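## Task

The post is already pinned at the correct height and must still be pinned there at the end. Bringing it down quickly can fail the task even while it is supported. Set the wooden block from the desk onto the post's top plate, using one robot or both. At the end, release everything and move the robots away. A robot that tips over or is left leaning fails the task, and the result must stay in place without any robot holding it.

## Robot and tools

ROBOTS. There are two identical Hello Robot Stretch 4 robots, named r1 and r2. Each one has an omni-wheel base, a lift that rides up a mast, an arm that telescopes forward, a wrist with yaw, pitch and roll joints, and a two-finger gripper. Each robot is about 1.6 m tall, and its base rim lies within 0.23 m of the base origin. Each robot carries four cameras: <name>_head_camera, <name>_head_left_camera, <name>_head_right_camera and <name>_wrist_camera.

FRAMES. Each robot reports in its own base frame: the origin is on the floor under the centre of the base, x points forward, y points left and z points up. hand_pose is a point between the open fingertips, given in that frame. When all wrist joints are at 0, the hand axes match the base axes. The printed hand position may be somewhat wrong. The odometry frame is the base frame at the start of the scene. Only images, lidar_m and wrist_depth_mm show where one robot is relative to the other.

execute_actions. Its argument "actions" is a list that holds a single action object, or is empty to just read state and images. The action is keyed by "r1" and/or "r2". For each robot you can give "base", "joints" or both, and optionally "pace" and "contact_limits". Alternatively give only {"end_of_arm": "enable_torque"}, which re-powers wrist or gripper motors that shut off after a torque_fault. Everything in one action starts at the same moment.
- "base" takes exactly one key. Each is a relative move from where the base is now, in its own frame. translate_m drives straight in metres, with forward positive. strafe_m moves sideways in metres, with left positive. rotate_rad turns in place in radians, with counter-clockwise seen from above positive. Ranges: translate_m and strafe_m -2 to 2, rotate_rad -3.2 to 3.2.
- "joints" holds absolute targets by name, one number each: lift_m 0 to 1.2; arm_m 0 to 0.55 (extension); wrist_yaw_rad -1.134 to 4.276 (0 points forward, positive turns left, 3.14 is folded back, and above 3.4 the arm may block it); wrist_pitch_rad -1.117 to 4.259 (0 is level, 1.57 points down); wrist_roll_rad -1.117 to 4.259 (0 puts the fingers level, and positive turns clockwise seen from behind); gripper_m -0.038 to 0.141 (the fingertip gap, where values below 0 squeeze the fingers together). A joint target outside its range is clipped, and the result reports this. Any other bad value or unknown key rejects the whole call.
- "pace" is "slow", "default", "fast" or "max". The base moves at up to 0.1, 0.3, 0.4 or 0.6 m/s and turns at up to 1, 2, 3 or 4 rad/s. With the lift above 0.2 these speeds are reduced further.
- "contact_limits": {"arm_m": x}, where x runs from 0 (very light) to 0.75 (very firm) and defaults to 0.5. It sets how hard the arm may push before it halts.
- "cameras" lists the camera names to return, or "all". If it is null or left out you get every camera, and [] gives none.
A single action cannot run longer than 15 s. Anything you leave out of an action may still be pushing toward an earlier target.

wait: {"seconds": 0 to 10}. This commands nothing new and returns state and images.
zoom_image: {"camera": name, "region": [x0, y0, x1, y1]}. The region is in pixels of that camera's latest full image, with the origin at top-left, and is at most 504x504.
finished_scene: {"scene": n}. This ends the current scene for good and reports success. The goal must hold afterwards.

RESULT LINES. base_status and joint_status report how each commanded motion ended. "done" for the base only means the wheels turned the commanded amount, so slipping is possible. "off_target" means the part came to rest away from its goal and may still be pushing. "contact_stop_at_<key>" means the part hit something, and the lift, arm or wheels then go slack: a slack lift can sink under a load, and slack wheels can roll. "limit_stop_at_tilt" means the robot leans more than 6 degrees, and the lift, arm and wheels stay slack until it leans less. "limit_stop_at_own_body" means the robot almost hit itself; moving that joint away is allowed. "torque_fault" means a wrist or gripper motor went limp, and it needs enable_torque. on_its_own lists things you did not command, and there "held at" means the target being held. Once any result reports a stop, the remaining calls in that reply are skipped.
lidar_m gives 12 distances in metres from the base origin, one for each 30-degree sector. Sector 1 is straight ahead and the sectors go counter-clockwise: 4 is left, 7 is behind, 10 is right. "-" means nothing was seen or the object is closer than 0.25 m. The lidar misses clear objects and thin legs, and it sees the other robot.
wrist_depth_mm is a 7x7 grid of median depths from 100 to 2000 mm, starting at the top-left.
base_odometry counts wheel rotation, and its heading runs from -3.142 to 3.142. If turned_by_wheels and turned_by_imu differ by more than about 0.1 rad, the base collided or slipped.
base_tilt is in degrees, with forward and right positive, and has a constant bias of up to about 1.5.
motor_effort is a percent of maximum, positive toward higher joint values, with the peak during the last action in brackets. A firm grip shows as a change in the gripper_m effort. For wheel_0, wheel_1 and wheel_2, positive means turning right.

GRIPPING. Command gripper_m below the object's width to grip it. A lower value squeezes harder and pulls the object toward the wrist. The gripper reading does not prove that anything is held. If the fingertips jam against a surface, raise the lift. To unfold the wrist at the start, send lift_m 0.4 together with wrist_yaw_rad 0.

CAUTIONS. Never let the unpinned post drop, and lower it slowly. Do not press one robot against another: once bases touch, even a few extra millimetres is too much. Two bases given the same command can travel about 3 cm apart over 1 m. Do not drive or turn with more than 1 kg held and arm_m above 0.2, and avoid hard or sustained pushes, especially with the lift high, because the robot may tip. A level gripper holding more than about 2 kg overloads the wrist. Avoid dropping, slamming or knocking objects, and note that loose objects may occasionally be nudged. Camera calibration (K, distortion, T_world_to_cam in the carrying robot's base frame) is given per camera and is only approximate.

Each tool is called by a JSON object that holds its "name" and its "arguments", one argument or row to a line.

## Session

{"name": "execute_actions", "arguments": {
  "actions": []
}}

Scene clock: 0.00 s.
r1.base_odometry: x=+0.000 y=+0.000 heading=+0.000 (m, m, rad; r1's odometry frame)
r1.turned_by_wheels: +0.000 (rad since the last result)
r1.turned_by_imu: +0.000 (rad since the last result)
r1.base_tilt: forward=-0.1 right=-0.4 (deg)
r1.lidar_m: 3.67 1.40 0.84 0.76 0.76 0.95 1.08 1.10 1.33 2.49 3.20 2.81
r1.base_status: not commanded
r1.joint_positions: lift_m=+0.199 arm_m=+0.001 wrist_yaw_rad=+3.194 wrist_pitch_rad=+0.003 wrist_roll_rad=+0.003 gripper_m=+0.057
r1.joint_status: not commanded
r1.motor_effort: lift_m=+18 arm_m=+0 wrist_yaw_rad=+0 wrist_pitch_rad=-6 wrist_roll_rad=+1 gripper_m=-3 wheel_0=+0 wheel_1=+0 wheel_2=+0 (%)
r1.hand_pose: x=-0.1212 y=+0.0723 z=+0.3767 quat_wxyz=(-0.026, -0.001, +0.002, +1.000) (m; r1's base frame)
r1.wrist_depth_mm: - - 136 1229 1281 1255 931 / - - 134 1255 1281 1255 904 / - 107 134 1255 1281 1229 878 / - 124 141 1255 1281 1229 891 / 196 1160 1205 1229 1255 1229 878 / 207 1160 192 1229 196 1229 891 / 207 917 1042 152 1008 991 878
r2.base_odometry: x=+0.000 y=+0.000 heading=+0.000 (m, m, rad; r2's odometry frame)
r2.turned_by_wheels: +0.000 (rad since the last result)
r2.turned_by_imu: +0.000 (rad since the last result)
r2.base_tilt: forward=-0.3 right=+0.5 (deg)
r2.lidar_m: 1.40 1.59 2.51 2.80 2.83 3.30 3.30 1.12 2.43 3.39 1.76 1.40
r2.base_status: not commanded
r2.joint_positions: lift_m=+0.172 arm_m=+0.001 wrist_yaw_rad=+3.072 wrist_pitch_rad=+0.019 wrist_roll_rad=-0.014 gripper_m=+0.057
r2.joint_status: not commanded
r2.motor_effort: lift_m=+21 arm_m=+0 wrist_yaw_rad=+0 wrist_pitch_rad=-6 wrist_roll_rad=-3 gripper_m=-4 wheel_0=+0 wheel_1=-1 wheel_2=+1 (%)
r2.hand_pose: x=-0.1097 y=+0.1073 z=+0.3449 quat_wxyz=(+0.035, -0.010, -0.007, +0.999) (m; r2's base frame)
r2.wrist_depth_mm: - 144 - - - - - / - 121 253 - - - - / - 125 177 - - - - / 117 144 277 - - - - / 226 - - - - - - / 991 1205 200 1281 214 1336 1336 / 798 798 866 120 842 866 904
pictures: r1_head_camera, r1_head_left_camera, r1_head_right_camera, r1_wrist_camera, r2_head_camera, r2_head_left_camera, r2_head_right_camera, r2_wrist_camera
camera_calibration (this result's frames):
r1_wrist_camera: T_world_to_cam=[[-0.05629, 0.998016, 0.0282014, -0.0921652], [-0.013633, 0.0274752, -0.99953, 0.431112], [-0.998321, -0.056648, 0.0120594, 0.104448], [0, 0, 0, 1]] pos_world=[0.104962, 0.0860542, 0.432248]
r2_wrist_camera: T_world_to_cam=[[0.0362302, 0.998284, 0.0459941, -0.11853], [-0.00475023, 0.0461958, -0.998921, 0.406999], [-0.999332, 0.0359726, 0.00641576, 0.109137], [0, 0, 0, 1]] pos_world=[0.115292, 0.095599, 0.411311]
Images, in order (width x height): r1_head_camera 420x560, r1_head_left_camera 420x672, r1_head_right_camera 420x672, r1_wrist_camera 616x392, r2_head_camera 420x560, r2_head_left_camera 420x672, r2_head_right_camera 420x672, r2_wrist_camera 616x392.

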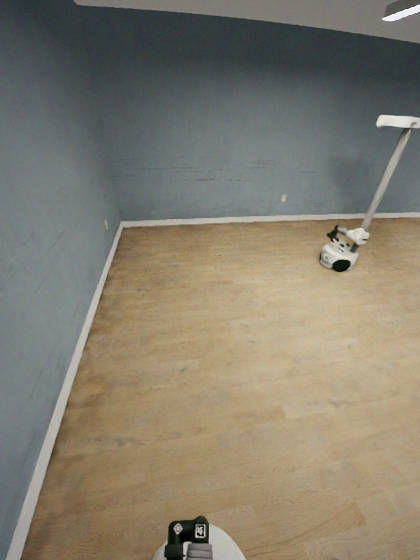

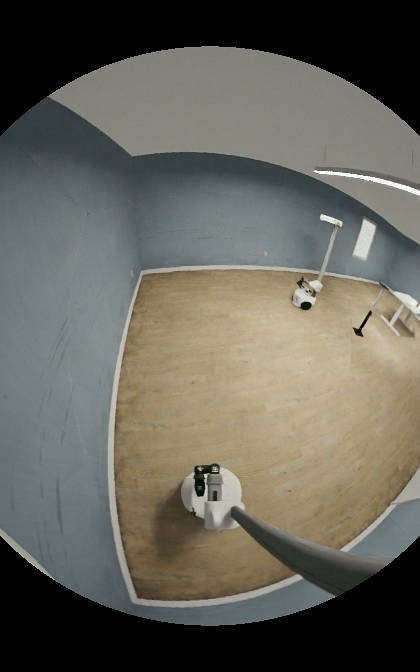

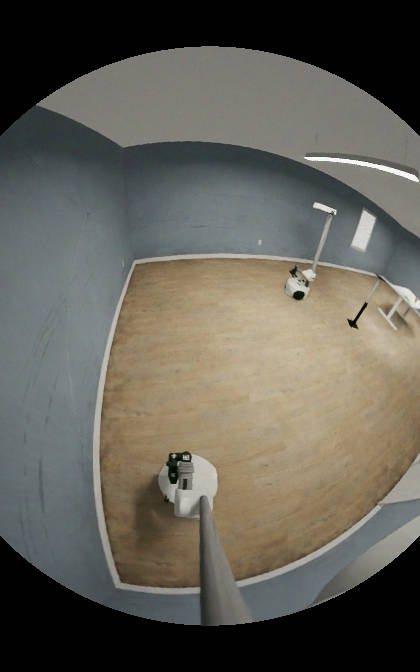

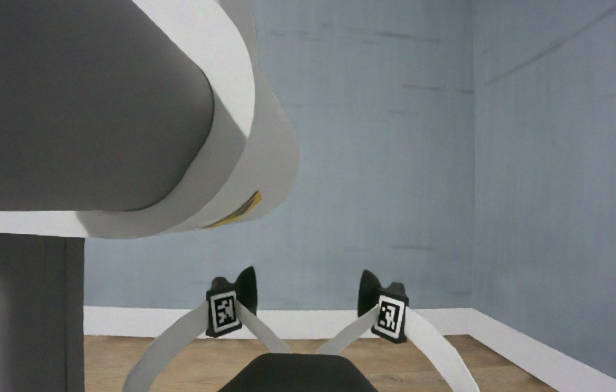

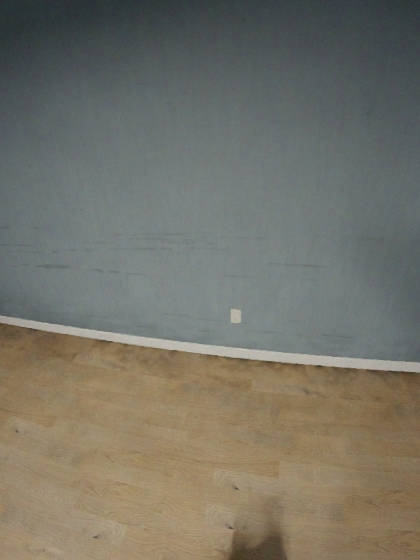

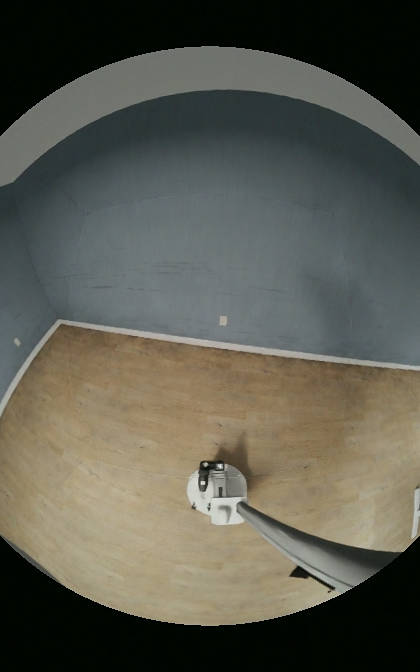

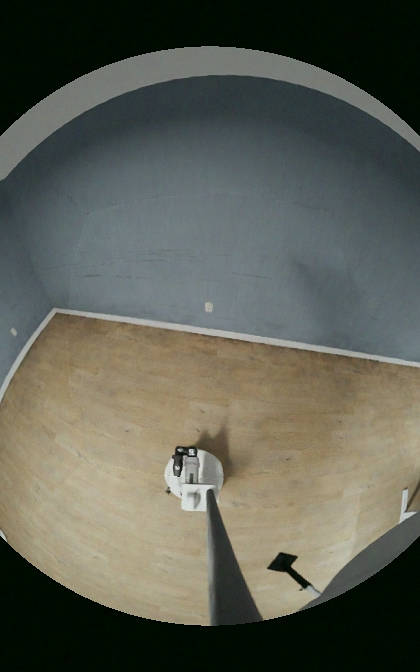

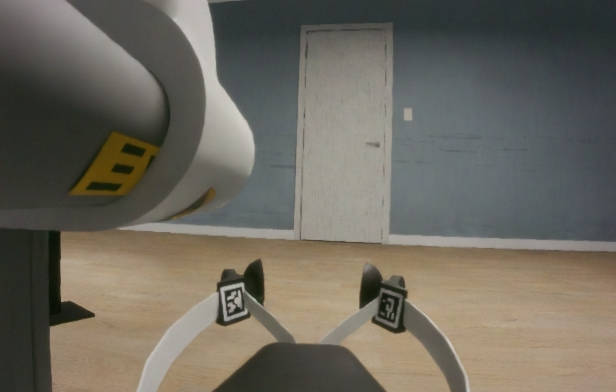

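{"name": "execute_actions", "arguments": {
  "actions": [
    {"r1": {"base": {"rotate_rad": -1.05}, "joints": {"lift_m": 0.4, "wrist_yaw_rad": 0}, "pace": "fast"}, "r2": {"base": {"rotate_rad": -1.8}, "joints": {"lift_m": 0.4, "wrist_yaw_rad": 0, "wrist_pitch_rad": 0, "wrist_roll_rad": 0}, "pace": "fast"}}
  ],
  "cameras": ["r1_head_camera", "r2_head_camera"]
}}

Scene clock: 2.97 s.
r1.base_odometry: x=+0.000 y=+0.000 heading=-1.050 (m, m, rad; r1's odometry frame)
r1.turned_by_wheels: -1.050 (rad since the last result)
r1.turned_by_imu: -1.038 (rad since the last result)
r1.base_tilt: forward=+0.0 right=-0.3 (deg)
r1.lidar_m: 3.14 2.82 3.67 1.36 0.87 0.78 0.77 0.95 1.08 1.10 1.34 2.53
r1.base_status: done
r1.joint_positions: lift_m=+0.400 arm_m=+0.001 wrist_yaw_rad=+0.000 wrist_pitch_rad=+0.003 wrist_roll_rad=+0.003 gripper_m=+0.057
r1.joint_status: all done
r1.motor_effort: lift_m=+21(19) arm_m=+0(0) wrist_yaw_rad=+0(7) wrist_pitch_rad=-5(4) wrist_roll_rad=+1(0) gripper_m=-2(3) wheel_0=+0(6) wheel_1=+0(7) wheel_2=+0(7) (%)
r1.hand_pose: x=+0.4600 y=-0.0873 z=+0.5772 quat_wxyz=(+1.000, +0.002, +0.001, +0.000) (m; r1's base frame)
r1.wrist_depth_mm: - - - - - - - / - - - - - - - / - - - - - - - / - - - - - - - / - - - - - - - / - - 192 - 196 - - / 1397 1336 1537 152 1464 1430 1537
r2.base_odometry: x=+0.000 y=+0.000 heading=-1.799 (m, m, rad; r2's odometry frame)
r2.turned_by_wheels: -1.799 (rad since the last result)
r2.turned_by_imu: -1.820 (rad since the last result)
r2.base_tilt: forward=-0.3 right=+0.6 (deg)
r2.lidar_m: 2.40 2.17 1.52 1.40 1.47 1.89 2.82 2.89 2.76 3.27 3.42 1.10
r2.base_status: done
r2.joint_positions: lift_m=+0.400 arm_m=+0.001 wrist_yaw_rad=+0.000 wrist_pitch_rad=+0.003 wrist_roll_rad=+0.000 gripper_m=+0.057
r2.joint_status: all done
r2.motor_effort: lift_m=+25(27) arm_m=+0(0) wrist_yaw_rad=+0(6) wrist_pitch_rad=-6(14) wrist_roll_rad=+0(0) gripper_m=-4(3) wheel_0=+5(11) wheel_1=+3(14) wheel_2=+1(9) (%)
r2.hand_pose: x=+0.4605 y=-0.0873 z=+0.5771 quat_wxyz=(+1.000, +0.000, +0.001, +0.000) (m; r2's base frame)
r2.wrist_depth_mm: - - - - - - - / - - - - - - - / - - - - - - - / - - - - - - - / - - - - - - - / 1863 - 200 - 215 - - / 1336 1281 1397 120 1336 1336 1430
pictures: r1_head_camera, r2_head_camera
Images, in order (width x height): r1_head_camera 420x560, r2_head_camera 420x560.

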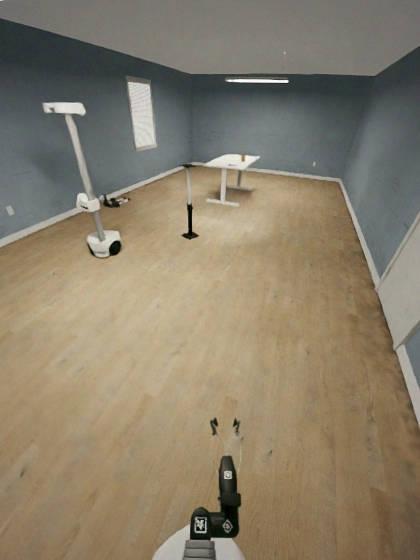

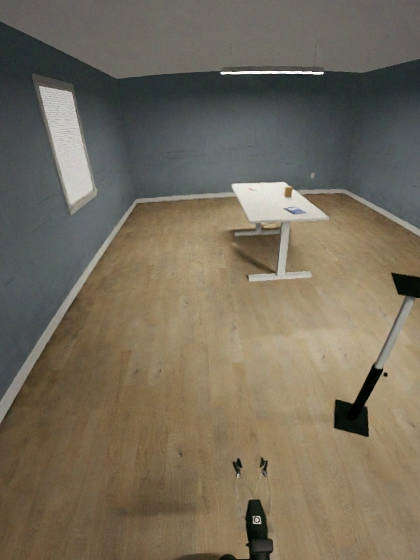

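{"name": "execute_actions", "arguments": {
  "actions": [],
  "cameras": ["r2_head_camera","r1_head_camera"]
}}

Scene clock: 4.60 s.
r1.base_odometry: x=+0.000 y=+0.000 heading=-1.050 (m, m, rad; r1's odometry frame)
r1.turned_by_wheels: +0.000 (rad since the last result)
r1.turned_by_imu: +0.000 (rad since the last result)
r1.base_tilt: forward=-0.1 right=-0.3 (deg)
r1.lidar_m: 3.16 2.83 3.67 1.37 0.87 0.77 0.77 0.96 1.07 1.09 1.33 2.54
r1.base_status: done
r1.joint_positions: lift_m=+0.400 arm_m=+0.001 wrist_yaw_rad=+0.000 wrist_pitch_rad=+0.003 wrist_roll_rad=+0.003 gripper_m=+0.057
r1.joint_status: all done
r1.motor_effort: lift_m=+21(19) arm_m=+0(0) wrist_yaw_rad=-1(7) wrist_pitch_rad=-4(4) wrist_roll_rad=+0(0) gripper_m=-2(3) wheel_0=+0(6) wheel_1=+0(7) wheel_2=+0(7) (%)
r1.hand_pose: x=+0.4600 y=-0.0873 z=+0.5772 quat_wxyz=(+1.000, +0.002, +0.001, +0.000) (m; r1's base frame)
r1.wrist_depth_mm: - - - - - - - / - - - - - - - / - - - - - - - / - - - - - - - / - - - - - - - / - - 192 - 196 - - / 1397 1366 1537 152 1499 1464 1537
r2.base_odometry: x=+0.000 y=+0.000 heading=-1.799 (m, m, rad; r2's odometry frame)
r2.turned_by_wheels: +0.000 (rad since the last result)
r2.turned_by_imu: +0.000 (rad since the last result)
r2.base_tilt: forward=+0.0 right=+0.6 (deg)
r2.lidar_m: 2.39 2.15 1.51 1.42 1.44 1.93 2.85 2.91 2.78 3.27 3.39 1.09
r2.base_status: done
r2.joint_positions: lift_m=+0.400 arm_m=+0.001 wrist_yaw_rad=+0.000 wrist_pitch_rad=+0.003 wrist_roll_rad=+0.000 gripper_m=+0.057
r2.joint_status: all done
r2.motor_effort: lift_m=+26(27) arm_m=+0(0) wrist_yaw_rad=-1(6) wrist_pitch_rad=-7(14) wrist_roll_rad=-1(0) gripper_m=-6(3) wheel_0=+5(11) wheel_1=+3(14) wheel_2=+2(9) (%)
r2.hand_pose: x=+0.4605 y=-0.0873 z=+0.5771 quat_wxyz=(+1.000, +0.000, +0.001, +0.000) (m; r2's base frame)
r2.wrist_depth_mm: - - - - - - - / - - - - - - - / - - - - - - - / - - - - - - - / - - - - - - - / 1863 - 199 - 214 - - / 1336 1281 1397 120 1397 1336 1366
pictures: r1_head_camera, r2_head_camera
Images, in order (width x height): r1_head_camera 420x560, r2_head_camera 420x560.

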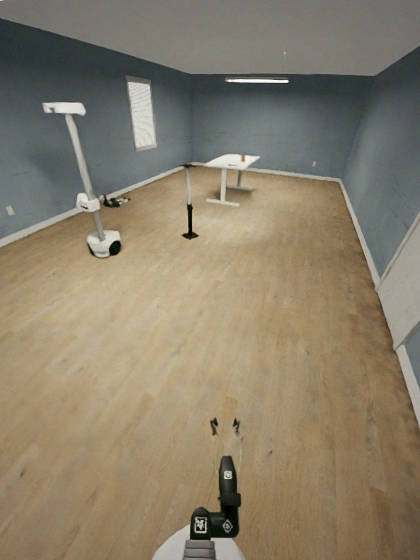

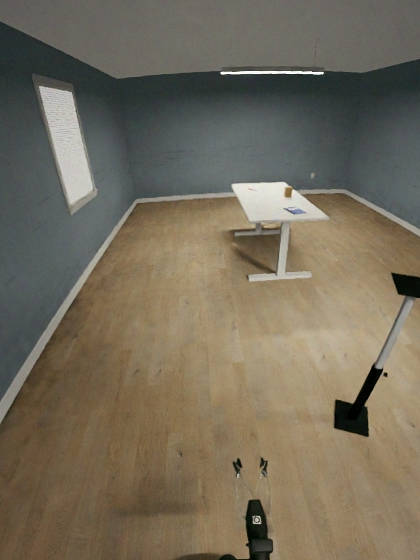

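{"name": "execute_actions", "arguments": {
  "actions": [
    {"r2":{"base":{"translate_m":2.0},"joints":{"lift_m":0.64,"gripper_m":0.13},"pace":"max"}}
  ],
  "cameras": ["r2_head_camera","r2_wrist_camera"]
}}

Scene clock: 12.27 s.
r1.base_odometry: x=+0.000 y=+0.000 heading=-1.050 (m, m, rad; r1's odometry frame)
r1.turned_by_wheels: +0.000 (rad since the last result)
r1.turned_by_imu: -0.001 (rad since the last result)
r1.base_tilt: forward=+0.0 right=-0.3 (deg)
r1.lidar_m: 3.16 4.07 3.68 1.38 0.85 0.77 0.78 0.96 1.07 1.10 1.34 2.53
r1.base_status: not commanded
r1.joint_positions: lift_m=+0.400 arm_m=+0.001 wrist_yaw_rad=+0.000 wrist_pitch_rad=+0.003 wrist_roll_rad=+0.003 gripper_m=+0.057
r1.joint_status: not commanded
r1.motor_effort: lift_m=+21(21) arm_m=+0(0) wrist_yaw_rad=-1(1) wrist_pitch_rad=-5(6) wrist_roll_rad=+1(0) gripper_m=-3(4) wheel_0=+0(0) wheel_1=+0(0) wheel_2=+0(0) (%)
r1.hand_pose: x=+0.4600 y=-0.0873 z=+0.5772 quat_wxyz=(+1.000, +0.002, +0.001, +0.000) (m; r1's base frame)
r1.wrist_depth_mm: - - - - - - - / - - - - - - - / - - - - - - - / - - - - - - - / - - - - - - - / - - 192 - 196 - - / 1397 1366 1537 152 1464 1464 1576
r2.base_odometry: x=-0.452 y=-1.948 heading=-1.799 (m, m, rad; r2's odometry frame)
r2.turned_by_wheels: +0.000 (rad since the last result)
r2.turned_by_imu: -0.006 (rad since the last result)
r2.base_tilt: forward=-0.2 right=+0.8 (deg)
r2.lidar_m: 0.95 2.41 1.67 1.52 1.62 2.10 - 1.27 3.40 3.17 0.50 0.46
r2.base_status: done
r2.joint_positions: lift_m=+0.640 arm_m=+0.001 wrist_yaw_rad=+0.000 wrist_pitch_rad=+0.002 wrist_roll_rad=+0.000 gripper_m=+0.130
r2.joint_status: all done
r2.motor_effort: lift_m=+24(28) arm_m=+0(0) wrist_yaw_rad=+0(1) wrist_pitch_rad=-5(7) wrist_roll_rad=+1(0) gripper_m=-1(1) wheel_0=+2(13) wheel_1=+2(9) wheel_2=+2(15) (%)
r2.hand_pose: x=+0.4605 y=-0.0874 z=+0.8172 quat_wxyz=(+1.000, +0.000, +0.001, +0.000) (m; r2's base frame)
r2.wrist_depth_mm: - - - - - - - / - - - - - - - / - - - - - - - / - - - - - - - / - - - - 1138 1160 917 / - - - - 597 462 508 / 1808 1756 1921 125 1863 359 351
pictures: r2_head_camera, r2_wrist_camera
camera_calibration (this result's frames):
r2_wrist_camera: T_world_to_cam=[[0.0326277, -0.998934, 0.0326564, -0.128561], [0.0241522, -0.0318763, -0.9992, 0.870676], [0.999176, 0.0333903, 0.0230864, -0.251264], [0, 0, 0, 1]] pos_world=[0.234223, -0.0922806, 0.879978]
Images, in order (width x height): r2_head_camera 420x560, r2_wrist_camera 616x392.

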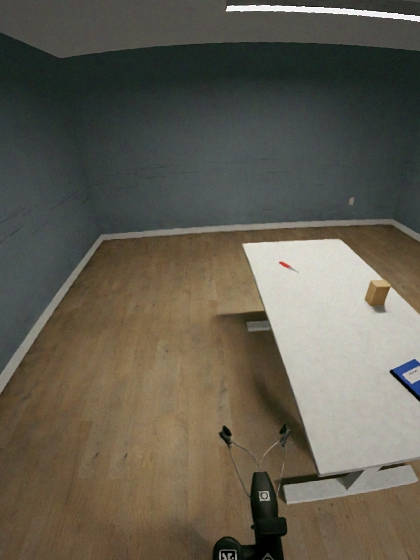

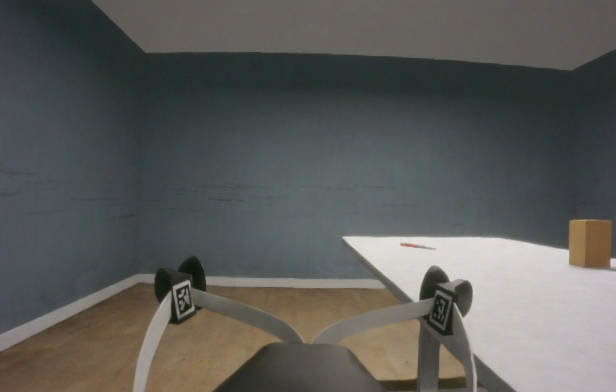

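{"name": "execute_actions", "arguments": {
  "actions": [
    {"r2":{"base":{"strafe_m":-0.70},"joints":{"lift_m":0.61,"arm_m":0.4},"pace":"max"}}
  ],
  "cameras": ["r2_head_camera","r2_wrist_camera"]
}}

Scene clock: 16.47 s.
r1.base_odometry: x=+0.000 y=+0.000 heading=-1.050 (m, m, rad; r1's odometry frame)
r1.turned_by_wheels: +0.000 (rad since the last result)
r1.turned_by_imu: +0.000 (rad since the last result)
r1.base_tilt: forward=-0.1 right=-0.4 (deg)
r1.lidar_m: 3.15 4.06 3.66 1.35 0.86 0.77 0.77 0.97 1.08 1.10 1.33 2.54
r1.base_status: not commanded
r1.joint_positions: lift_m=+0.400 arm_m=+0.001 wrist_yaw_rad=+0.000 wrist_pitch_rad=+0.003 wrist_roll_rad=+0.003 gripper_m=+0.057
r1.joint_status: not commanded
r1.motor_effort: lift_m=+21(21) arm_m=+0(0) wrist_yaw_rad=-1(1) wrist_pitch_rad=-6(4) wrist_roll_rad=+1(0) gripper_m=-2(1) wheel_0=+0(0) wheel_1=+0(0) wheel_2=+0(0) (%)
r1.hand_pose: x=+0.4600 y=-0.0873 z=+0.5772 quat_wxyz=(+1.000, +0.002, +0.001, +0.000) (m; r1's base frame)
r1.wrist_depth_mm: - - - - - - - / - - - - - - - / - - - - - - - / - - - - - - - / - - - - - - - / - - 192 - 196 - - / 1397 1336 1537 152 1464 1464 1537
r2.base_odometry: x=-1.134 y=-1.790 heading=-1.799 (m, m, rad; r2's odometry frame)
r2.turned_by_wheels: +0.000 (rad since the last result)
r2.turned_by_imu: -0.003 (rad since the last result)
r2.base_tilt: forward=-0.2 right=+0.6 (deg)
r2.lidar_m: 0.36 0.38 0.54 2.24 2.32 3.01 1.07 3.82 2.66 2.48 2.53 0.41
r2.base_status: done
r2.joint_positions: lift_m=+0.610 arm_m=+0.399 wrist_yaw_rad=+0.000 wrist_pitch_rad=+0.002 wrist_roll_rad=+0.000 gripper_m=+0.130
r2.joint_status: all done
r2.motor_effort: lift_m=+15(20) arm_m=+7(9) wrist_yaw_rad=+1(0) wrist_pitch_rad=-6(6) wrist_roll_rad=+1(2) gripper_m=-2(1) wheel_0=+3(16) wheel_1=+2(13) wheel_2=+0(0) (%)
r2.hand_pose: x=+0.8581 y=-0.0874 z=+0.7879 quat_wxyz=(+1.000, +0.000, +0.001, +0.000) (m; r2's base frame)
r2.wrist_depth_mm: - - - - - - - / - - - - - - - / - - - - - - - / - - - - - - - / - 809 866 484 - - - / 370 355 334 418 343 375 - / 265 253 281 125 289 265 1756
pictures: r2_head_camera, r2_wrist_camera
camera_calibration (this result's frames):
r2_wrist_camera: T_world_to_cam=[[0.032798, -0.998933, 0.0325242, -0.14057], [0.0241911, -0.0317387, -0.999203, 0.83173], [0.999169, 0.0335587, 0.0231243, -0.647918], [0, 0, 0, 1]] pos_world=[0.63187, -0.0922782, 0.850622]
Images, in order (width x height): r2_head_camera 420x560, r2_wrist_camera 616x392.

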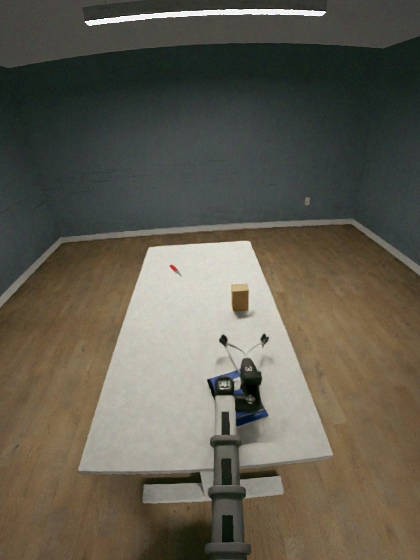

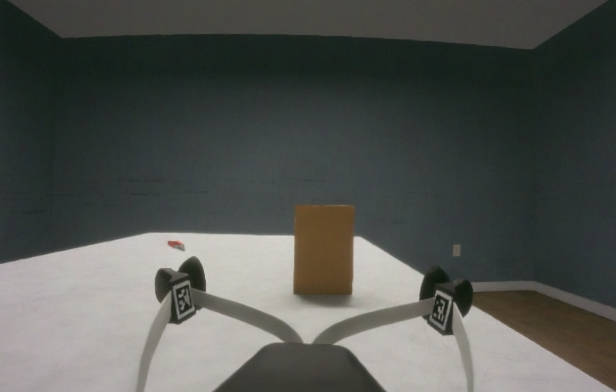

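{"name": "execute_actions", "arguments": {
  "actions": [
    {"r2":{"base":{"translate_m":0.152},"joints":{"arm_m":0.548,"gripper_m":0.14},"pace":"default"}}
  ],
  "cameras": ["r2_head_camera","r2_wrist_camera"]
}}

Scene clock: 19.00 s.
r1.base_odometry: x=+0.000 y=+0.000 heading=-1.050 (m, m, rad; r1's odometry frame)
r1.turned_by_wheels: +0.000 (rad since the last result)
r1.turned_by_imu: +0.000 (rad since the last result)
r1.base_tilt: forward=-0.2 right=-0.4 (deg)
r1.lidar_m: 3.14 4.08 3.68 1.36 0.87 0.75 0.78 0.96 1.09 1.10 1.35 2.54
r1.base_status: not commanded
r1.joint_positions: lift_m=+0.400 arm_m=+0.001 wrist_yaw_rad=+0.000 wrist_pitch_rad=+0.003 wrist_roll_rad=+0.003 gripper_m=+0.057
r1.joint_status: not commanded
r1.motor_effort: lift_m=+21(21) arm_m=+0(0) wrist_yaw_rad=-1(1) wrist_pitch_rad=-6(5) wrist_roll_rad=+1(1) gripper_m=-2(3) wheel_0=+0(0) wheel_1=+0(0) wheel_2=+0(0) (%)
r1.hand_pose: x=+0.4600 y=-0.0873 z=+0.5772 quat_wxyz=(+1.000, +0.002, +0.001, +0.000) (m; r1's base frame)
r1.wrist_depth_mm: - - - - - - - / - - - - - - - / - - - - - - - / - - - - - - - / - - - - - - - / - - 192 - 196 - - / 1397 1336 1537 152 1499 1430 1576
r2.base_odometry: x=-1.168 y=-1.938 heading=-1.798 (m, m, rad; r2's odometry frame)
r2.turned_by_wheels: +0.001 (rad since the last result)
r2.turned_by_imu: -0.001 (rad since the last result)
r2.base_tilt: forward=-0.2 right=+0.5 (deg)
r2.lidar_m: 0.25 0.25 0.33 2.25 2.35 3.06 1.23 3.81 2.64 2.44 0.38 0.25
r2.base_status: done
r2.joint_positions: lift_m=+0.610 arm_m=+0.547 wrist_yaw_rad=+0.000 wrist_pitch_rad=+0.002 wrist_roll_rad=+0.000 gripper_m=+0.140
r2.joint_status: all done
r2.motor_effort: lift_m=+16(16) arm_m=+7(9) wrist_yaw_rad=+1(1) wrist_pitch_rad=-5(6) wrist_roll_rad=+2(1) gripper_m=-1(4) wheel_0=+5(8) wheel_1=+4(7) wheel_2=-1(10) (%)
r2.hand_pose: x=+1.0061 y=-0.0874 z=+0.7879 quat_wxyz=(+1.000, +0.000, +0.001, +0.000) (m; r2's base frame)
r2.wrist_depth_mm: - - - - - - - / - - - - - - - / - - - - - - - / - - - - - - - / 768 798 699 182 182 - - / 373 349 202 182 182 - - / 262 256 264 126 182 265 1863
pictures: r2_head_camera, r2_wrist_camera
camera_calibration (this result's frames):
r2_wrist_camera: T_world_to_cam=[[0.0327569, -0.998934, 0.032523, -0.145393], [0.0241516, -0.0317398, -0.999204, 0.828179], [0.999171, 0.0335164, 0.0230862, -0.795771], [0, 0, 0, 1]] pos_world=[0.779872, -0.0922808, 0.85062]
Images, in order (width x height): r2_head_camera 420x560, r2_wrist_camera 616x392.

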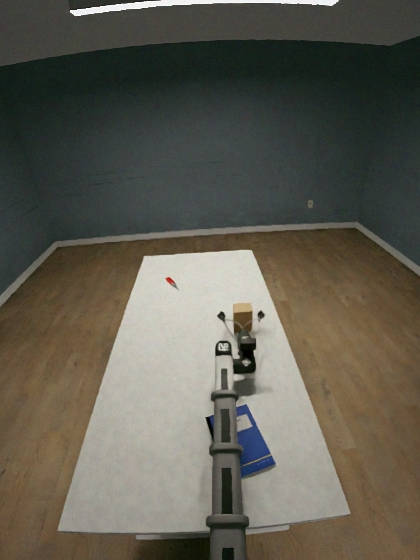

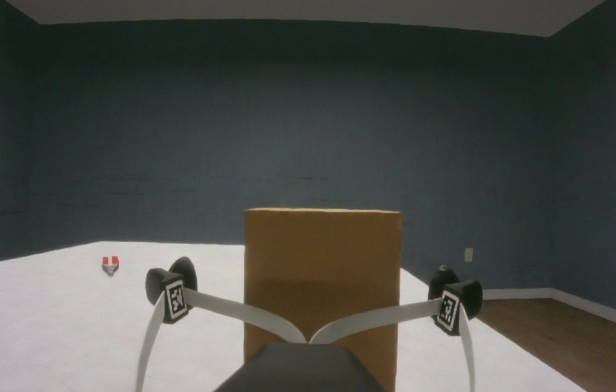

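{"name": "execute_actions", "arguments": {
  "actions": [
    {"r2":{"joints":{"gripper_m":0.042}}}
  ],
  "cameras": ["r2_wrist_camera"]
}}

Scene clock: 21.23 s.
r1.base_odometry: x=+0.000 y=+0.000 heading=-1.050 (m, m, rad; r1's odometry frame)
r1.turned_by_wheels: +0.000 (rad since the last result)
r1.turned_by_imu: +0.000 (rad since the last result)
r1.base_tilt: forward=-0.1 right=-0.3 (deg)
r1.lidar_m: 3.16 4.08 3.68 1.38 0.85 0.76 0.77 0.94 1.09 1.08 1.34 2.54
r1.base_status: not commanded
r1.joint_positions: lift_m=+0.400 arm_m=+0.001 wrist_yaw_rad=+0.000 wrist_pitch_rad=+0.003 wrist_roll_rad=+0.003 gripper_m=+0.057
r1.joint_status: not commanded
r1.motor_effort: lift_m=+21(21) arm_m=+0(0) wrist_yaw_rad=-1(1) wrist_pitch_rad=-6(6) wrist_roll_rad=+0(1) gripper_m=-3(2) wheel_0=+0(0) wheel_1=+0(0) wheel_2=+0(0) (%)
r1.hand_pose: x=+0.4600 y=-0.0873 z=+0.5772 quat_wxyz=(+1.000, +0.002, +0.001, +0.000) (m; r1's base frame)
r1.wrist_depth_mm: - - - - - - - / - - - - - - - / - - - - - - - / - - - - - - - / - - - - - - - / - - 192 - 196 - - / 1397 1366 1499 152 1499 1464 1537
r2.base_odometry: x=-1.168 y=-1.938 heading=-1.798 (m, m, rad; r2's odometry frame)
r2.turned_by_wheels: +0.000 (rad since the last result)
r2.turned_by_imu: -0.001 (rad since the last result)
r2.base_tilt: forward=+0.0 right=+0.6 (deg)
r2.lidar_m: 0.25 0.25 0.31 2.25 2.31 3.05 1.19 3.83 2.62 2.45 0.39 0.26
r2.base_status: not commanded
r2.joint_positions: lift_m=+0.610 arm_m=+0.547 wrist_yaw_rad=+0.000 wrist_pitch_rad=+0.002 wrist_roll_rad=+0.000 gripper_m=+0.042
r2.joint_status: all done
r2.motor_effort: lift_m=+16(16) arm_m=+7(7) wrist_yaw_rad=+2(3) wrist_pitch_rad=-6(6) wrist_roll_rad=+0(0) gripper_m=-19(18) wheel_0=+5(5) wheel_1=+4(4) wheel_2=-1(1) (%)
r2.hand_pose: x=+1.0061 y=-0.0875 z=+0.7879 quat_wxyz=(+1.000, +0.000, +0.001, +0.000) (m; r2's base frame)
r2.wrist_depth_mm: - - - - - - - / - - - - - - - / - - - - - - - / - - - - - - - / 768 809 585 175 - - - / 375 389 178 175 176 - - / 265 251 254 140 251 255 1921
pictures: r2_wrist_camera
camera_calibration (this result's frames):
r2_wrist_camera: T_world_to_cam=[[0.0325313, -0.998941, 0.0325238, -0.145232], [0.0241443, -0.0317461, -0.999204, 0.828184], [0.999179, 0.0332907, 0.023086, -0.79578], [0, 0, 0, 1]] pos_world=[0.779856, -0.0922948, 0.85062]
Images, in order (width x height): r2_wrist_camera 616x392.

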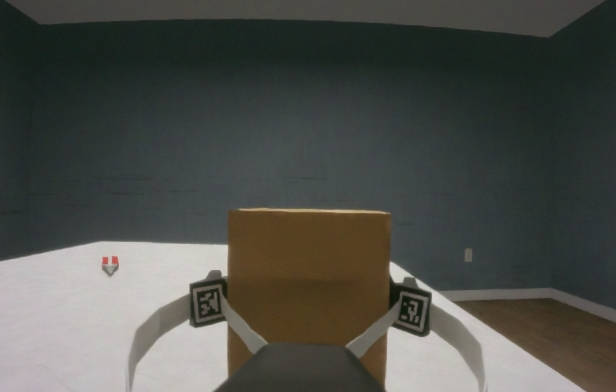

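{"name": "execute_actions", "arguments": {
  "actions": [
    {"r2":{"joints":{"lift_m":0.66},"pace":"fast"}}
  ],
  "cameras": []
}}

{"name": "execute_actions", "arguments": {
  "actions": [
    {"r2":{"base":{"translate_m":-0.4},"joints":{"arm_m":0.25},"pace":"max"}}
  ],
  "cameras": []
}}

{"name": "execute_actions", "arguments": {
  "actions": [
    {"r2":{"base":{"rotate_rad":-2.94},"joints":{"lift_m":0.93},"pace":"default"}}
  ],
  "cameras": ["r2_head_camera","r2_wrist_camera","r1_wrist_camera"]
}}

Scene clock: 24.00 s.
r1.base_odometry: x=+0.000 y=+0.000 heading=-1.050 (m, m, rad; r1's odometry frame)
r1.turned_by_wheels: +0.000 (rad since the last result)
r1.turned_by_imu: +0.000 (rad since the last result)
r1.base_tilt: forward=-0.1 right=-0.4 (deg)
r1.lidar_m: 3.17 4.08 3.67 1.37 0.85 0.76 0.78 0.97 1.08 1.10 1.33 2.58
r1.base_status: not commanded
r1.joint_positions: lift_m=+0.400 arm_m=+0.001 wrist_yaw_rad=+0.000 wrist_pitch_rad=+0.003 wrist_roll_rad=+0.003 gripper_m=+0.057
r1.joint_status: not commanded
r1.motor_effort: lift_m=+21(21) arm_m=+0(0) wrist_yaw_rad=-1(1) wrist_pitch_rad=-6(4) wrist_roll_rad=+1(1) gripper_m=-3(2) wheel_0=+0(0) wheel_1=+0(0) wheel_2=+0(0) (%)
r1.hand_pose: x=+0.4600 y=-0.0873 z=+0.5772 quat_wxyz=(+1.000, +0.002, +0.001, +0.000) (m; r1's base frame)
r1.wrist_depth_mm: - - - - - - - / - - - - - - - / - - - - - - - / - - - - - - - / - - - - - - - / 1983 - 192 - 196 - - / 1397 1366 1499 152 1464 1464 1576
r2.base_odometry: x=-1.168 y=-1.938 heading=-1.798 (m, m, rad; r2's odometry frame)
r2.turned_by_wheels: +0.000 (rad since the last result)
r2.turned_by_imu: -0.001 (rad since the last result)
r2.base_tilt: forward=-0.3 right=+0.7 (deg)
r2.lidar_m: 0.25 0.25 0.33 2.26 2.33 3.01 1.21 3.81 2.63 2.47 0.37 0.25
r2.base_status: not commanded
r2.joint_positions: lift_m=+0.660 arm_m=+0.547 wrist_yaw_rad=+0.000 wrist_pitch_rad=+0.005 wrist_roll_rad=+0.000 gripper_m=+0.042
r2.joint_status: all done
r2.motor_effort: lift_m=+26(28) arm_m=+7(7) wrist_yaw_rad=+1(0) wrist_pitch_rad=-14(17) wrist_roll_rad=+0(1) gripper_m=-18(21) wheel_0=+5(5) wheel_1=+4(4) wheel_2=-1(1) (%)
r2.hand_pose: x=+1.0061 y=-0.0875 z=+0.8362 quat_wxyz=(+1.000, +0.000, +0.003, +0.000) (m; r2's base frame)
r2.wrist_depth_mm: - - - - - - - / - - - - - - - / - - - - - - - / - - - - - - - / - - 798 175 - - - / 512 521 178 174 176 - - / 364 347 349 140 343 382 1983
pictures: none
No camera images: the call's "cameras" was empty. Leave "cameras" out to get every camera's image.

Scene clock: 26.33 s.
r1.base_odometry: x=+0.000 y=+0.000 heading=-1.050 (m, m, rad; r1's odometry frame)
r1.turned_by_wheels: +0.000 (rad since the last result)
r1.turned_by_imu: +0.000 (rad since the last result)
r1.base_tilt: forward=-0.2 right=-0.3 (deg)
r1.lidar_m: 3.16 4.08 3.66 1.38 0.86 0.77 0.77 0.95 1.08 1.09 1.35 2.53
r1.base_status: not commanded
r1.joint_positions: lift_m=+0.400 arm_m=+0.001 wrist_yaw_rad=+0.000 wrist_pitch_rad=+0.003 wrist_roll_rad=+0.003 gripper_m=+0.057
r1.joint_status: not commanded
r1.motor_effort: lift_m=+21(21) arm_m=+0(0) wrist_yaw_rad=-1(1) wrist_pitch_rad=-6(6) wrist_roll_rad=+0(1) gripper_m=-4(2) wheel_0=+0(0) wheel_1=+0(0) wheel_2=+0(0) (%)
r1.hand_pose: x=+0.4600 y=-0.0873 z=+0.5772 quat_wxyz=(+1.000, +0.002, +0.001, +0.000) (m; r1's base frame)
r1.wrist_depth_mm: - - - - - - - / - - - - - - - / - - - - - - - / - - - - - - - / - - - - - - - / - - 192 - 196 - - / 1397 1366 1499 152 1464 1464 1576
r2.base_odometry: x=-1.078 y=-1.548 heading=-1.799 (m, m, rad; r2's odometry frame)
r2.turned_by_wheels: -0.001 (rad since the last result)
r2.turned_by_imu: +0.000 (rad since the last result)
r2.base_tilt: forward=-0.1 right=+0.6 (deg)
r2.lidar_m: 0.61 0.63 2.40 2.24 2.29 3.00 0.73 3.60 2.65 2.50 2.53 0.68
r2.base_status: done
r2.joint_positions: lift_m=+0.660 arm_m=+0.251 wrist_yaw_rad=+0.000 wrist_pitch_rad=+0.006 wrist_roll_rad=+0.000 gripper_m=+0.042
r2.joint_status: all done
r2.motor_effort: lift_m=+26(26) arm_m=-7(9) wrist_yaw_rad=+2(1) wrist_pitch_rad=-15(16) wrist_roll_rad=-1(0) gripper_m=-19(19) wheel_0=-5(13) wheel_1=-4(9) wheel_2=-2(12) (%)
r2.hand_pose: x=+0.7106 y=-0.0875 z=+0.8361 quat_wxyz=(+1.000, +0.000, +0.003, +0.000) (m; r2's base frame)
r2.wrist_depth_mm: - - - - - - - / - - - - - - - / - - - - - - - / - - - - - - - / - - 798 176 - - - / 508 535 177 175 176 - - / 364 349 343 141 343 343 -
pictures: none
No camera images: the call's "cameras" was empty. Leave "cameras" out to get every camera's image.

Scene clock: 29.10 s.
r1.base_odometry: x=+0.000 y=+0.000 heading=-1.050 (m, m, rad; r1's odometry frame)
r1.turned_by_wheels: +0.000 (rad since the last result)
r1.turned_by_imu: +0.000 (rad since the last result)
r1.base_tilt: forward=-0.1 right=-0.3 (deg)
r1.lidar_m: 3.17 4.09 3.66 1.35 0.86 0.77 0.78 0.97 1.09 1.09 1.35 2.54
r1.base_status: not commanded
r1.joint_positions: lift_m=+0.400 arm_m=+0.001 wrist_yaw_rad=+0.000 wrist_pitch_rad=+0.003 wrist_roll_rad=+0.003 gripper_m=+0.057
r1.joint_status: not commanded
r1.motor_effort: lift_m=+21(21) arm_m=+0(0) wrist_yaw_rad=-1(0) wrist_pitch_rad=-5(8) wrist_roll_rad=+0(0) gripper_m=-4(2) wheel_0=+0(0) wheel_1=+0(0) wheel_2=+0(0) (%)
r1.hand_pose: x=+0.4600 y=-0.0873 z=+0.5772 quat_wxyz=(+1.000, +0.002, +0.001, +0.000) (m; r1's base frame)
r1.wrist_depth_mm: - - - - - - - / - - - - - - - / - - - - - - - / - - - - - - - / - - - - - - - / - - 192 - 196 - - / 1397 1336 1499 152 1464 1464 1576
r2.base_odometry: x=-1.078 y=-1.548 heading=+1.545 (m, m, rad; r2's odometry frame)
r2.turned_by_wheels: -2.940 (rad since the last result)
r2.turned_by_imu: -2.974 (rad since the last result)
r2.base_tilt: forward=-0.1 right=+0.5 (deg)
r2.lidar_m: 0.79 3.19 2.53 2.47 2.69 0.61 0.62 0.70 2.32 2.24 2.45 3.65
r2.base_status: done
r2.joint_positions: lift_m=+0.929 arm_m=+0.251 wrist_yaw_rad=+0.000 wrist_pitch_rad=+0.006 wrist_roll_rad=+0.000 gripper_m=+0.042
r2.joint_status: all done
r2.motor_effort: lift_m=+26(29) arm_m=-7(7) wrist_yaw_rad=+1(5) wrist_pitch_rad=-15(15) wrist_roll_rad=+0(0) gripper_m=-20(19) wheel_0=+4(10) wheel_1=+3(13) wheel_2=+0(10) (%)
r2.hand_pose: x=+0.7106 y=-0.0875 z=+1.1061 quat_wxyz=(+1.000, +0.000, +0.003, +0.000) (m; r2's base frame)
r2.wrist_depth_mm: - - - - - - - / - - - - - - - / - - - - - - - / - - - - - - - / - - - 176 - - - / - - 177 175 177 - - / - - - 141 - - -
pictures: r1_wrist_camera, r2_head_camera, r2_wrist_camera
camera_calibration (this result's frames):
r1_wrist_camera: T_world_to_cam=[[0.0047759, -0.999591, 0.0282031, -0.108288], [0.0121988, -0.0281431, -0.999529, 0.627039], [0.999914, 0.0051177, 0.0120594, -0.240553], [0, 0, 0, 1]] pos_world=[0.233401, -0.0893662, 0.632699]
r2_wrist_camera: T_world_to_cam=[[0.0326284, -0.998941, 0.0324257, -0.145931], [0.0210221, -0.0317499, -0.999275, 1.15558], [0.999246, 0.0332864, 0.0199639, -0.504462], [0, 0, 0, 1]] pos_world=[0.48455, -0.0922948, 1.16954]
Images, in order (width x height): r1_wrist_camera 616x392, r2_head_camera 420x560, r2_wrist_camera 616x392.

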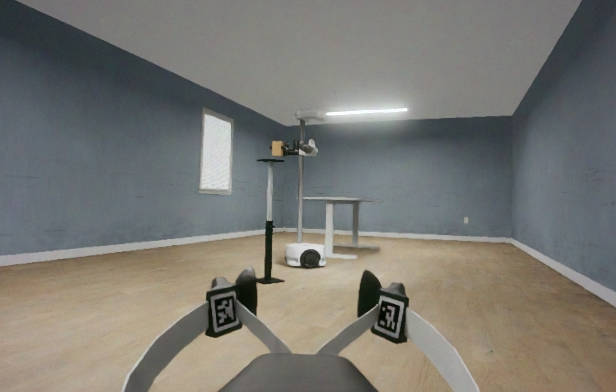

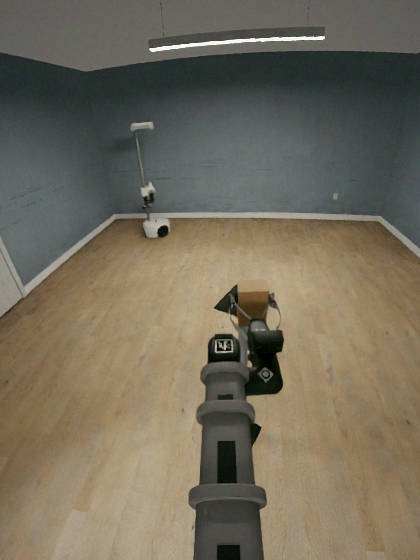

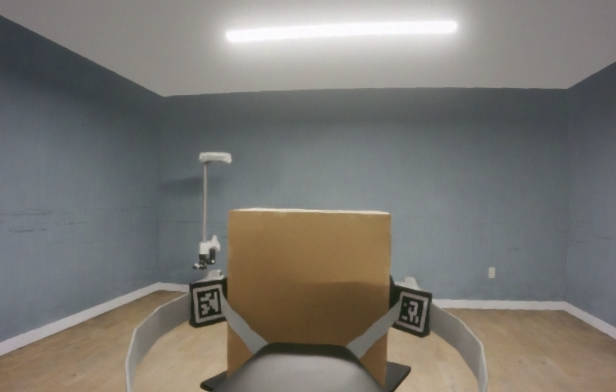

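{"name": "zoom_image", "arguments": {
  "camera": "r2_head_camera",
  "region": [180, 250, 320, 370]
}}

{"name": "zoom_image", "arguments": {
  "camera": "r1_wrist_camera",
  "region": [230, 110, 350, 290]
}}

Region (180, 250, 320, 370) of r2_head_camera's 420x560 image, scaled by 3.600, with more detail than that image has; it fills the top 432 rows of this view, and the rest is white.

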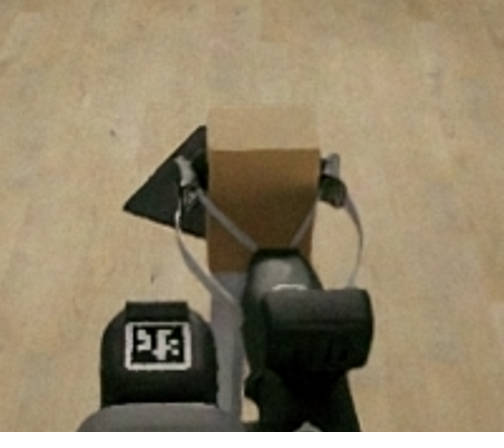

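Region (230, 110, 350, 290) of r1_wrist_camera's 616x392 image, scaled by 2.800.

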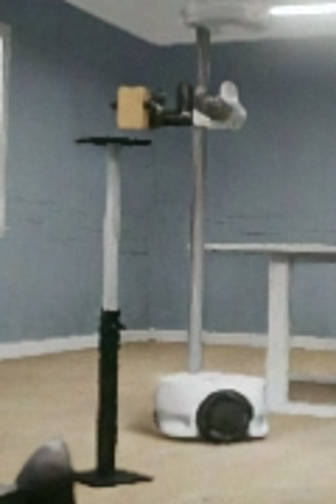

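{"name": "execute_actions", "arguments": {
  "actions": [
    {"r2":{"joints":{"arm_m":0.40,"lift_m":0.91},"pace":"default"}}
  ],
  "cameras": ["r2_head_camera","r2_wrist_camera","r1_wrist_camera"]
}}

{"name": "zoom_image", "arguments": {
  "camera": "r2_head_camera",
  "region": [180, 230, 320, 350]
}}

{"name": "zoom_image", "arguments": {
  "camera": "r1_wrist_camera",
  "region": [240, 120, 330, 190]
}}

Scene clock: 33.80 s.
r1.base_odometry: x=+0.000 y=+0.000 heading=-1.050 (m, m, rad; r1's odometry frame)
r1.turned_by_wheels: +0.000 (rad since the last result)
r1.turned_by_imu: +0.000 (rad since the last result)
r1.base_tilt: forward=-0.2 right=-0.3 (deg)
r1.lidar_m: 3.16 4.06 3.68 1.36 0.87 0.77 0.77 0.95 1.09 1.10 1.35 2.53
r1.base_status: not commanded
r1.joint_positions: lift_m=+0.400 arm_m=+0.001 wrist_yaw_rad=+0.000 wrist_pitch_rad=+0.003 wrist_roll_rad=+0.003 gripper_m=+0.057
r1.joint_status: not commanded
r1.motor_effort: lift_m=+21(21) arm_m=+0(0) wrist_yaw_rad=-1(1) wrist_pitch_rad=-5(6) wrist_roll_rad=+1(0) gripper_m=-1(2) wheel_0=+0(0) wheel_1=+0(1) wheel_2=+0(0) (%)
r1.hand_pose: x=+0.4600 y=-0.0873 z=+0.5772 quat_wxyz=(+1.000, +0.002, +0.001, +0.000) (m; r1's base frame)
r1.wrist_depth_mm: - - - - - - - / - - - - - - - / - - - - - - - / - - - - - - - / - - - - - - - / - - 192 - 196 - - / 1397 1336 1537 152 1464 1430 1576
r2.base_odometry: x=-1.078 y=-1.548 heading=+1.545 (m, m, rad; r2's odometry frame)
r2.turned_by_wheels: +0.000 (rad since the last result)
r2.turned_by_imu: -0.001 (rad since the last result)
r2.base_tilt: forward=-0.2 right=+0.7 (deg)
r2.lidar_m: 0.80 3.17 2.51 2.47 2.70 0.64 0.62 0.71 2.29 2.23 2.46 3.68
r2.base_status: not commanded
r2.joint_positions: lift_m=+0.910 arm_m=+0.399 wrist_yaw_rad=+0.000 wrist_pitch_rad=+0.006 wrist_roll_rad=+0.000 gripper_m=+0.042
r2.joint_status: all done
r2.motor_effort: lift_m=+16(24) arm_m=+7(9) wrist_yaw_rad=+0(2) wrist_pitch_rad=-14(16) wrist_roll_rad=-1(0) gripper_m=-19(20) wheel_0=+4(4) wheel_1=+3(3) wheel_2=+0(0) (%)
r2.hand_pose: x=+0.8581 y=-0.0874 z=+1.0870 quat_wxyz=(+1.000, +0.000, +0.003, +0.000) (m; r2's base frame)
r2.wrist_depth_mm: - - - - - - - / - - - - - - - / - - - - - - - / - - - - - - - / - - - 175 - - - / - - 177 174 176 - - / - - - 140 - - -
pictures: r1_wrist_camera, r2_head_camera, r2_wrist_camera
camera_calibration (this result's frames):
r1_wrist_camera: T_world_to_cam=[[0.00477582, -0.999591, 0.0282033, -0.108288], [0.0121989, -0.0281432, -0.999529, 0.627039], [0.999914, 0.00511762, 0.0120595, -0.240553], [0, 0, 0, 1]] pos_world=[0.233401, -0.0893662, 0.632699]
r2_wrist_camera: T_world_to_cam=[[0.0328729, -0.998933, 0.0324258, -0.150262], [0.021032, -0.0317448, -0.999275, 1.13337], [0.999238, 0.033531, 0.0199661, -0.65145], [0, 0, 0, 1]] pos_world=[0.632056, -0.0922796, 1.15043]
Images, in order (width x height): r1_wrist_camera 616x392, r2_head_camera 420x560, r2_wrist_camera 616x392.

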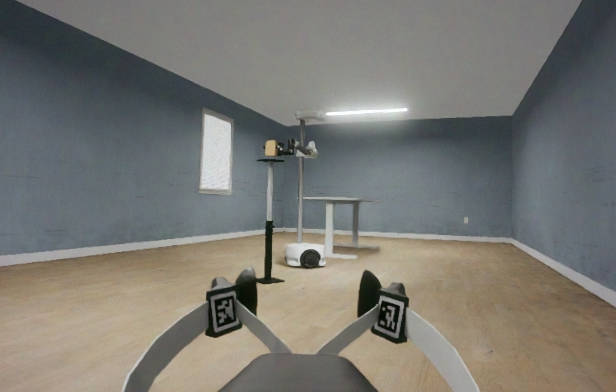

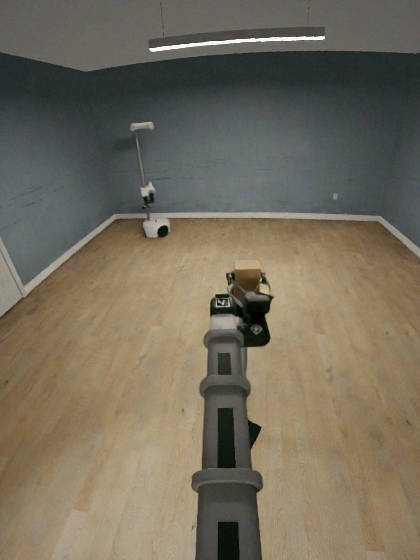

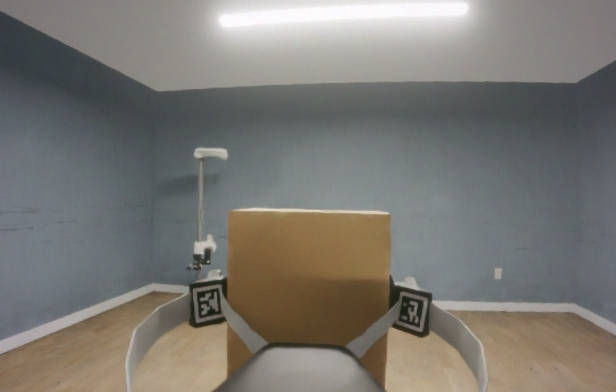

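Region (180, 230, 320, 350) of r2_head_camera's 420x560 image, scaled by 3.600, with more detail than that image has; it fills the top 432 rows of this view, and the rest is white.

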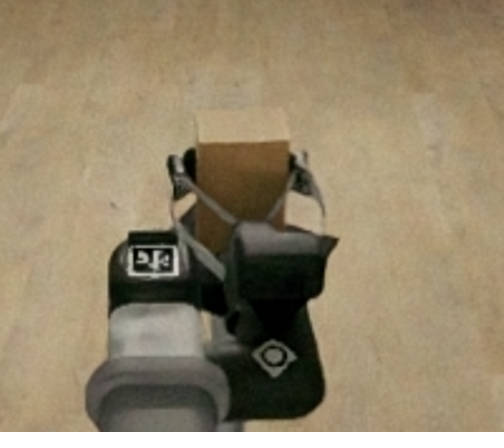

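Region (240, 120, 330, 190) of r1_wrist_camera's 616x392 image, scaled by 5.600.

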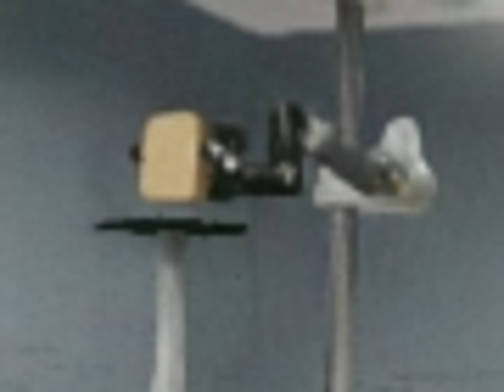

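{"name": "execute_actions", "arguments": {
  "actions": [
    {"r2":{"joints":{"arm_m":0.41,"lift_m":0.883},"pace":"slow"}}
  ],
  "cameras": ["r2_wrist_camera","r1_wrist_camera"]
}}

{"name": "zoom_image", "arguments": {
  "camera": "r1_wrist_camera",
  "region": [240, 120, 330, 190]
}}

Scene clock: 35.47 s.
r1.base_odometry: x=+0.000 y=+0.000 heading=-1.050 (m, m, rad; r1's odometry frame)
r1.turned_by_wheels: +0.000 (rad since the last result)
r1.turned_by_imu: +0.000 (rad since the last result)
r1.base_tilt: forward=-0.1 right=-0.3 (deg)
r1.lidar_m: 3.17 4.06 3.67 1.39 0.86 0.76 0.78 0.96 1.09 1.09 1.33 2.53
r1.base_status: not commanded
r1.joint_positions: lift_m=+0.400 arm_m=+0.001 wrist_yaw_rad=+0.000 wrist_pitch_rad=+0.003 wrist_roll_rad=+0.003 gripper_m=+0.057
r1.joint_status: not commanded
r1.motor_effort: lift_m=+21(21) arm_m=+0(0) wrist_yaw_rad=-1(0) wrist_pitch_rad=-4(6) wrist_roll_rad=+0(0) gripper_m=-3(1) wheel_0=+0(0) wheel_1=-1(0) wheel_2=+0(0) (%)
r1.hand_pose: x=+0.4600 y=-0.0873 z=+0.5772 quat_wxyz=(+1.000, +0.002, +0.001, +0.000) (m; r1's base frame)
r1.wrist_depth_mm: - - - - - - - / - - - - - - - / - - - - - - - / - - - - - - - / - - - - - - - / - - 193 - 196 - - / 1397 1336 1537 152 1464 1464 1576
r2.base_odometry: x=-1.078 y=-1.548 heading=+1.545 (m, m, rad; r2's odometry frame)
r2.turned_by_wheels: +0.000 (rad since the last result)
r2.turned_by_imu: +0.000 (rad since the last result)
r2.base_tilt: forward=-0.2 right=+0.5 (deg)
r2.lidar_m: 0.79 3.16 2.53 2.47 2.67 0.64 0.61 0.67 2.30 2.24 2.43 3.67
r2.base_status: not commanded
r2.joint_positions: lift_m=+0.883 arm_m=+0.409 wrist_yaw_rad=+0.000 wrist_pitch_rad=+0.006 wrist_roll_rad=+0.000 gripper_m=+0.042
r2.joint_status: all done
r2.motor_effort: lift_m=+16(16) arm_m=+7(9) wrist_yaw_rad=+2(1) wrist_pitch_rad=-15(15) wrist_roll_rad=+1(0) gripper_m=-19(19) wheel_0=+4(4) wheel_1=+3(3) wheel_2=+0(0) (%)
r2.hand_pose: x=+0.8681 y=-0.0874 z=+1.0600 quat_wxyz=(+1.000, +0.000, +0.003, +0.000) (m; r2's base frame)
r2.wrist_depth_mm: - - - - - - - / - - - - - - - / - - - - - - - / - - - - - - - / - - - 175 - - - / - - 177 174 176 - - / - - - 140 - - -
pictures: r1_wrist_camera, r2_wrist_camera
camera_calibration (this result's frames):
r1_wrist_camera: T_world_to_cam=[[0.00477573, -0.999591, 0.028203, -0.108288], [0.0121987, -0.028143, -0.999529, 0.627039], [0.999914, 0.00511752, 0.0120593, -0.240553], [0, 0, 0, 1]] pos_world=[0.233401, -0.0893662, 0.632699]
r2_wrist_camera: T_world_to_cam=[[0.0328743, -0.998933, 0.0324248, -0.149715], [0.0209984, -0.0317448, -0.999275, 1.10622], [0.999239, 0.0335314, 0.0199324, -0.660841], [0, 0, 0, 1]] pos_world=[0.642031, -0.0922795, 1.12344]
Images, in order (width x height): r1_wrist_camera 616x392, r2_wrist_camera 616x392.

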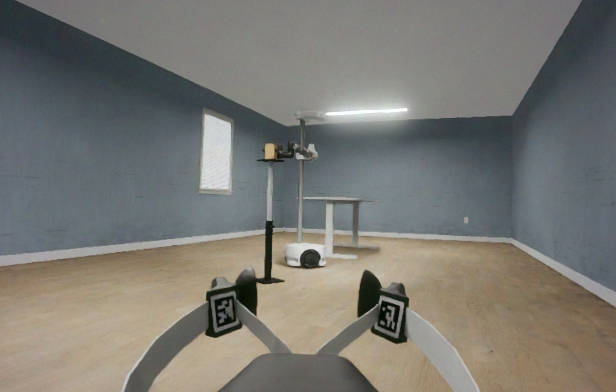

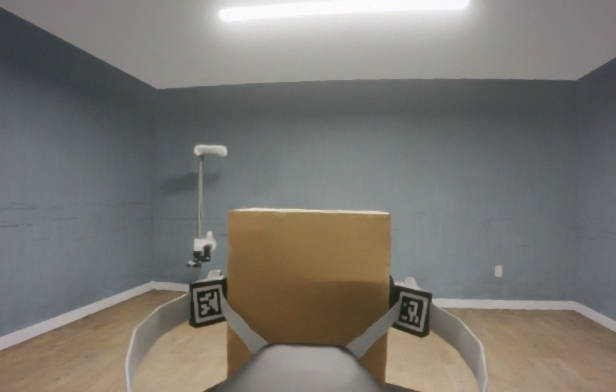

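Region (240, 120, 330, 190) of r1_wrist_camera's 616x392 image, scaled by 5.600.

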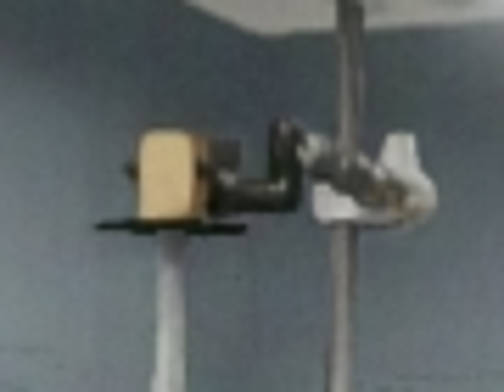

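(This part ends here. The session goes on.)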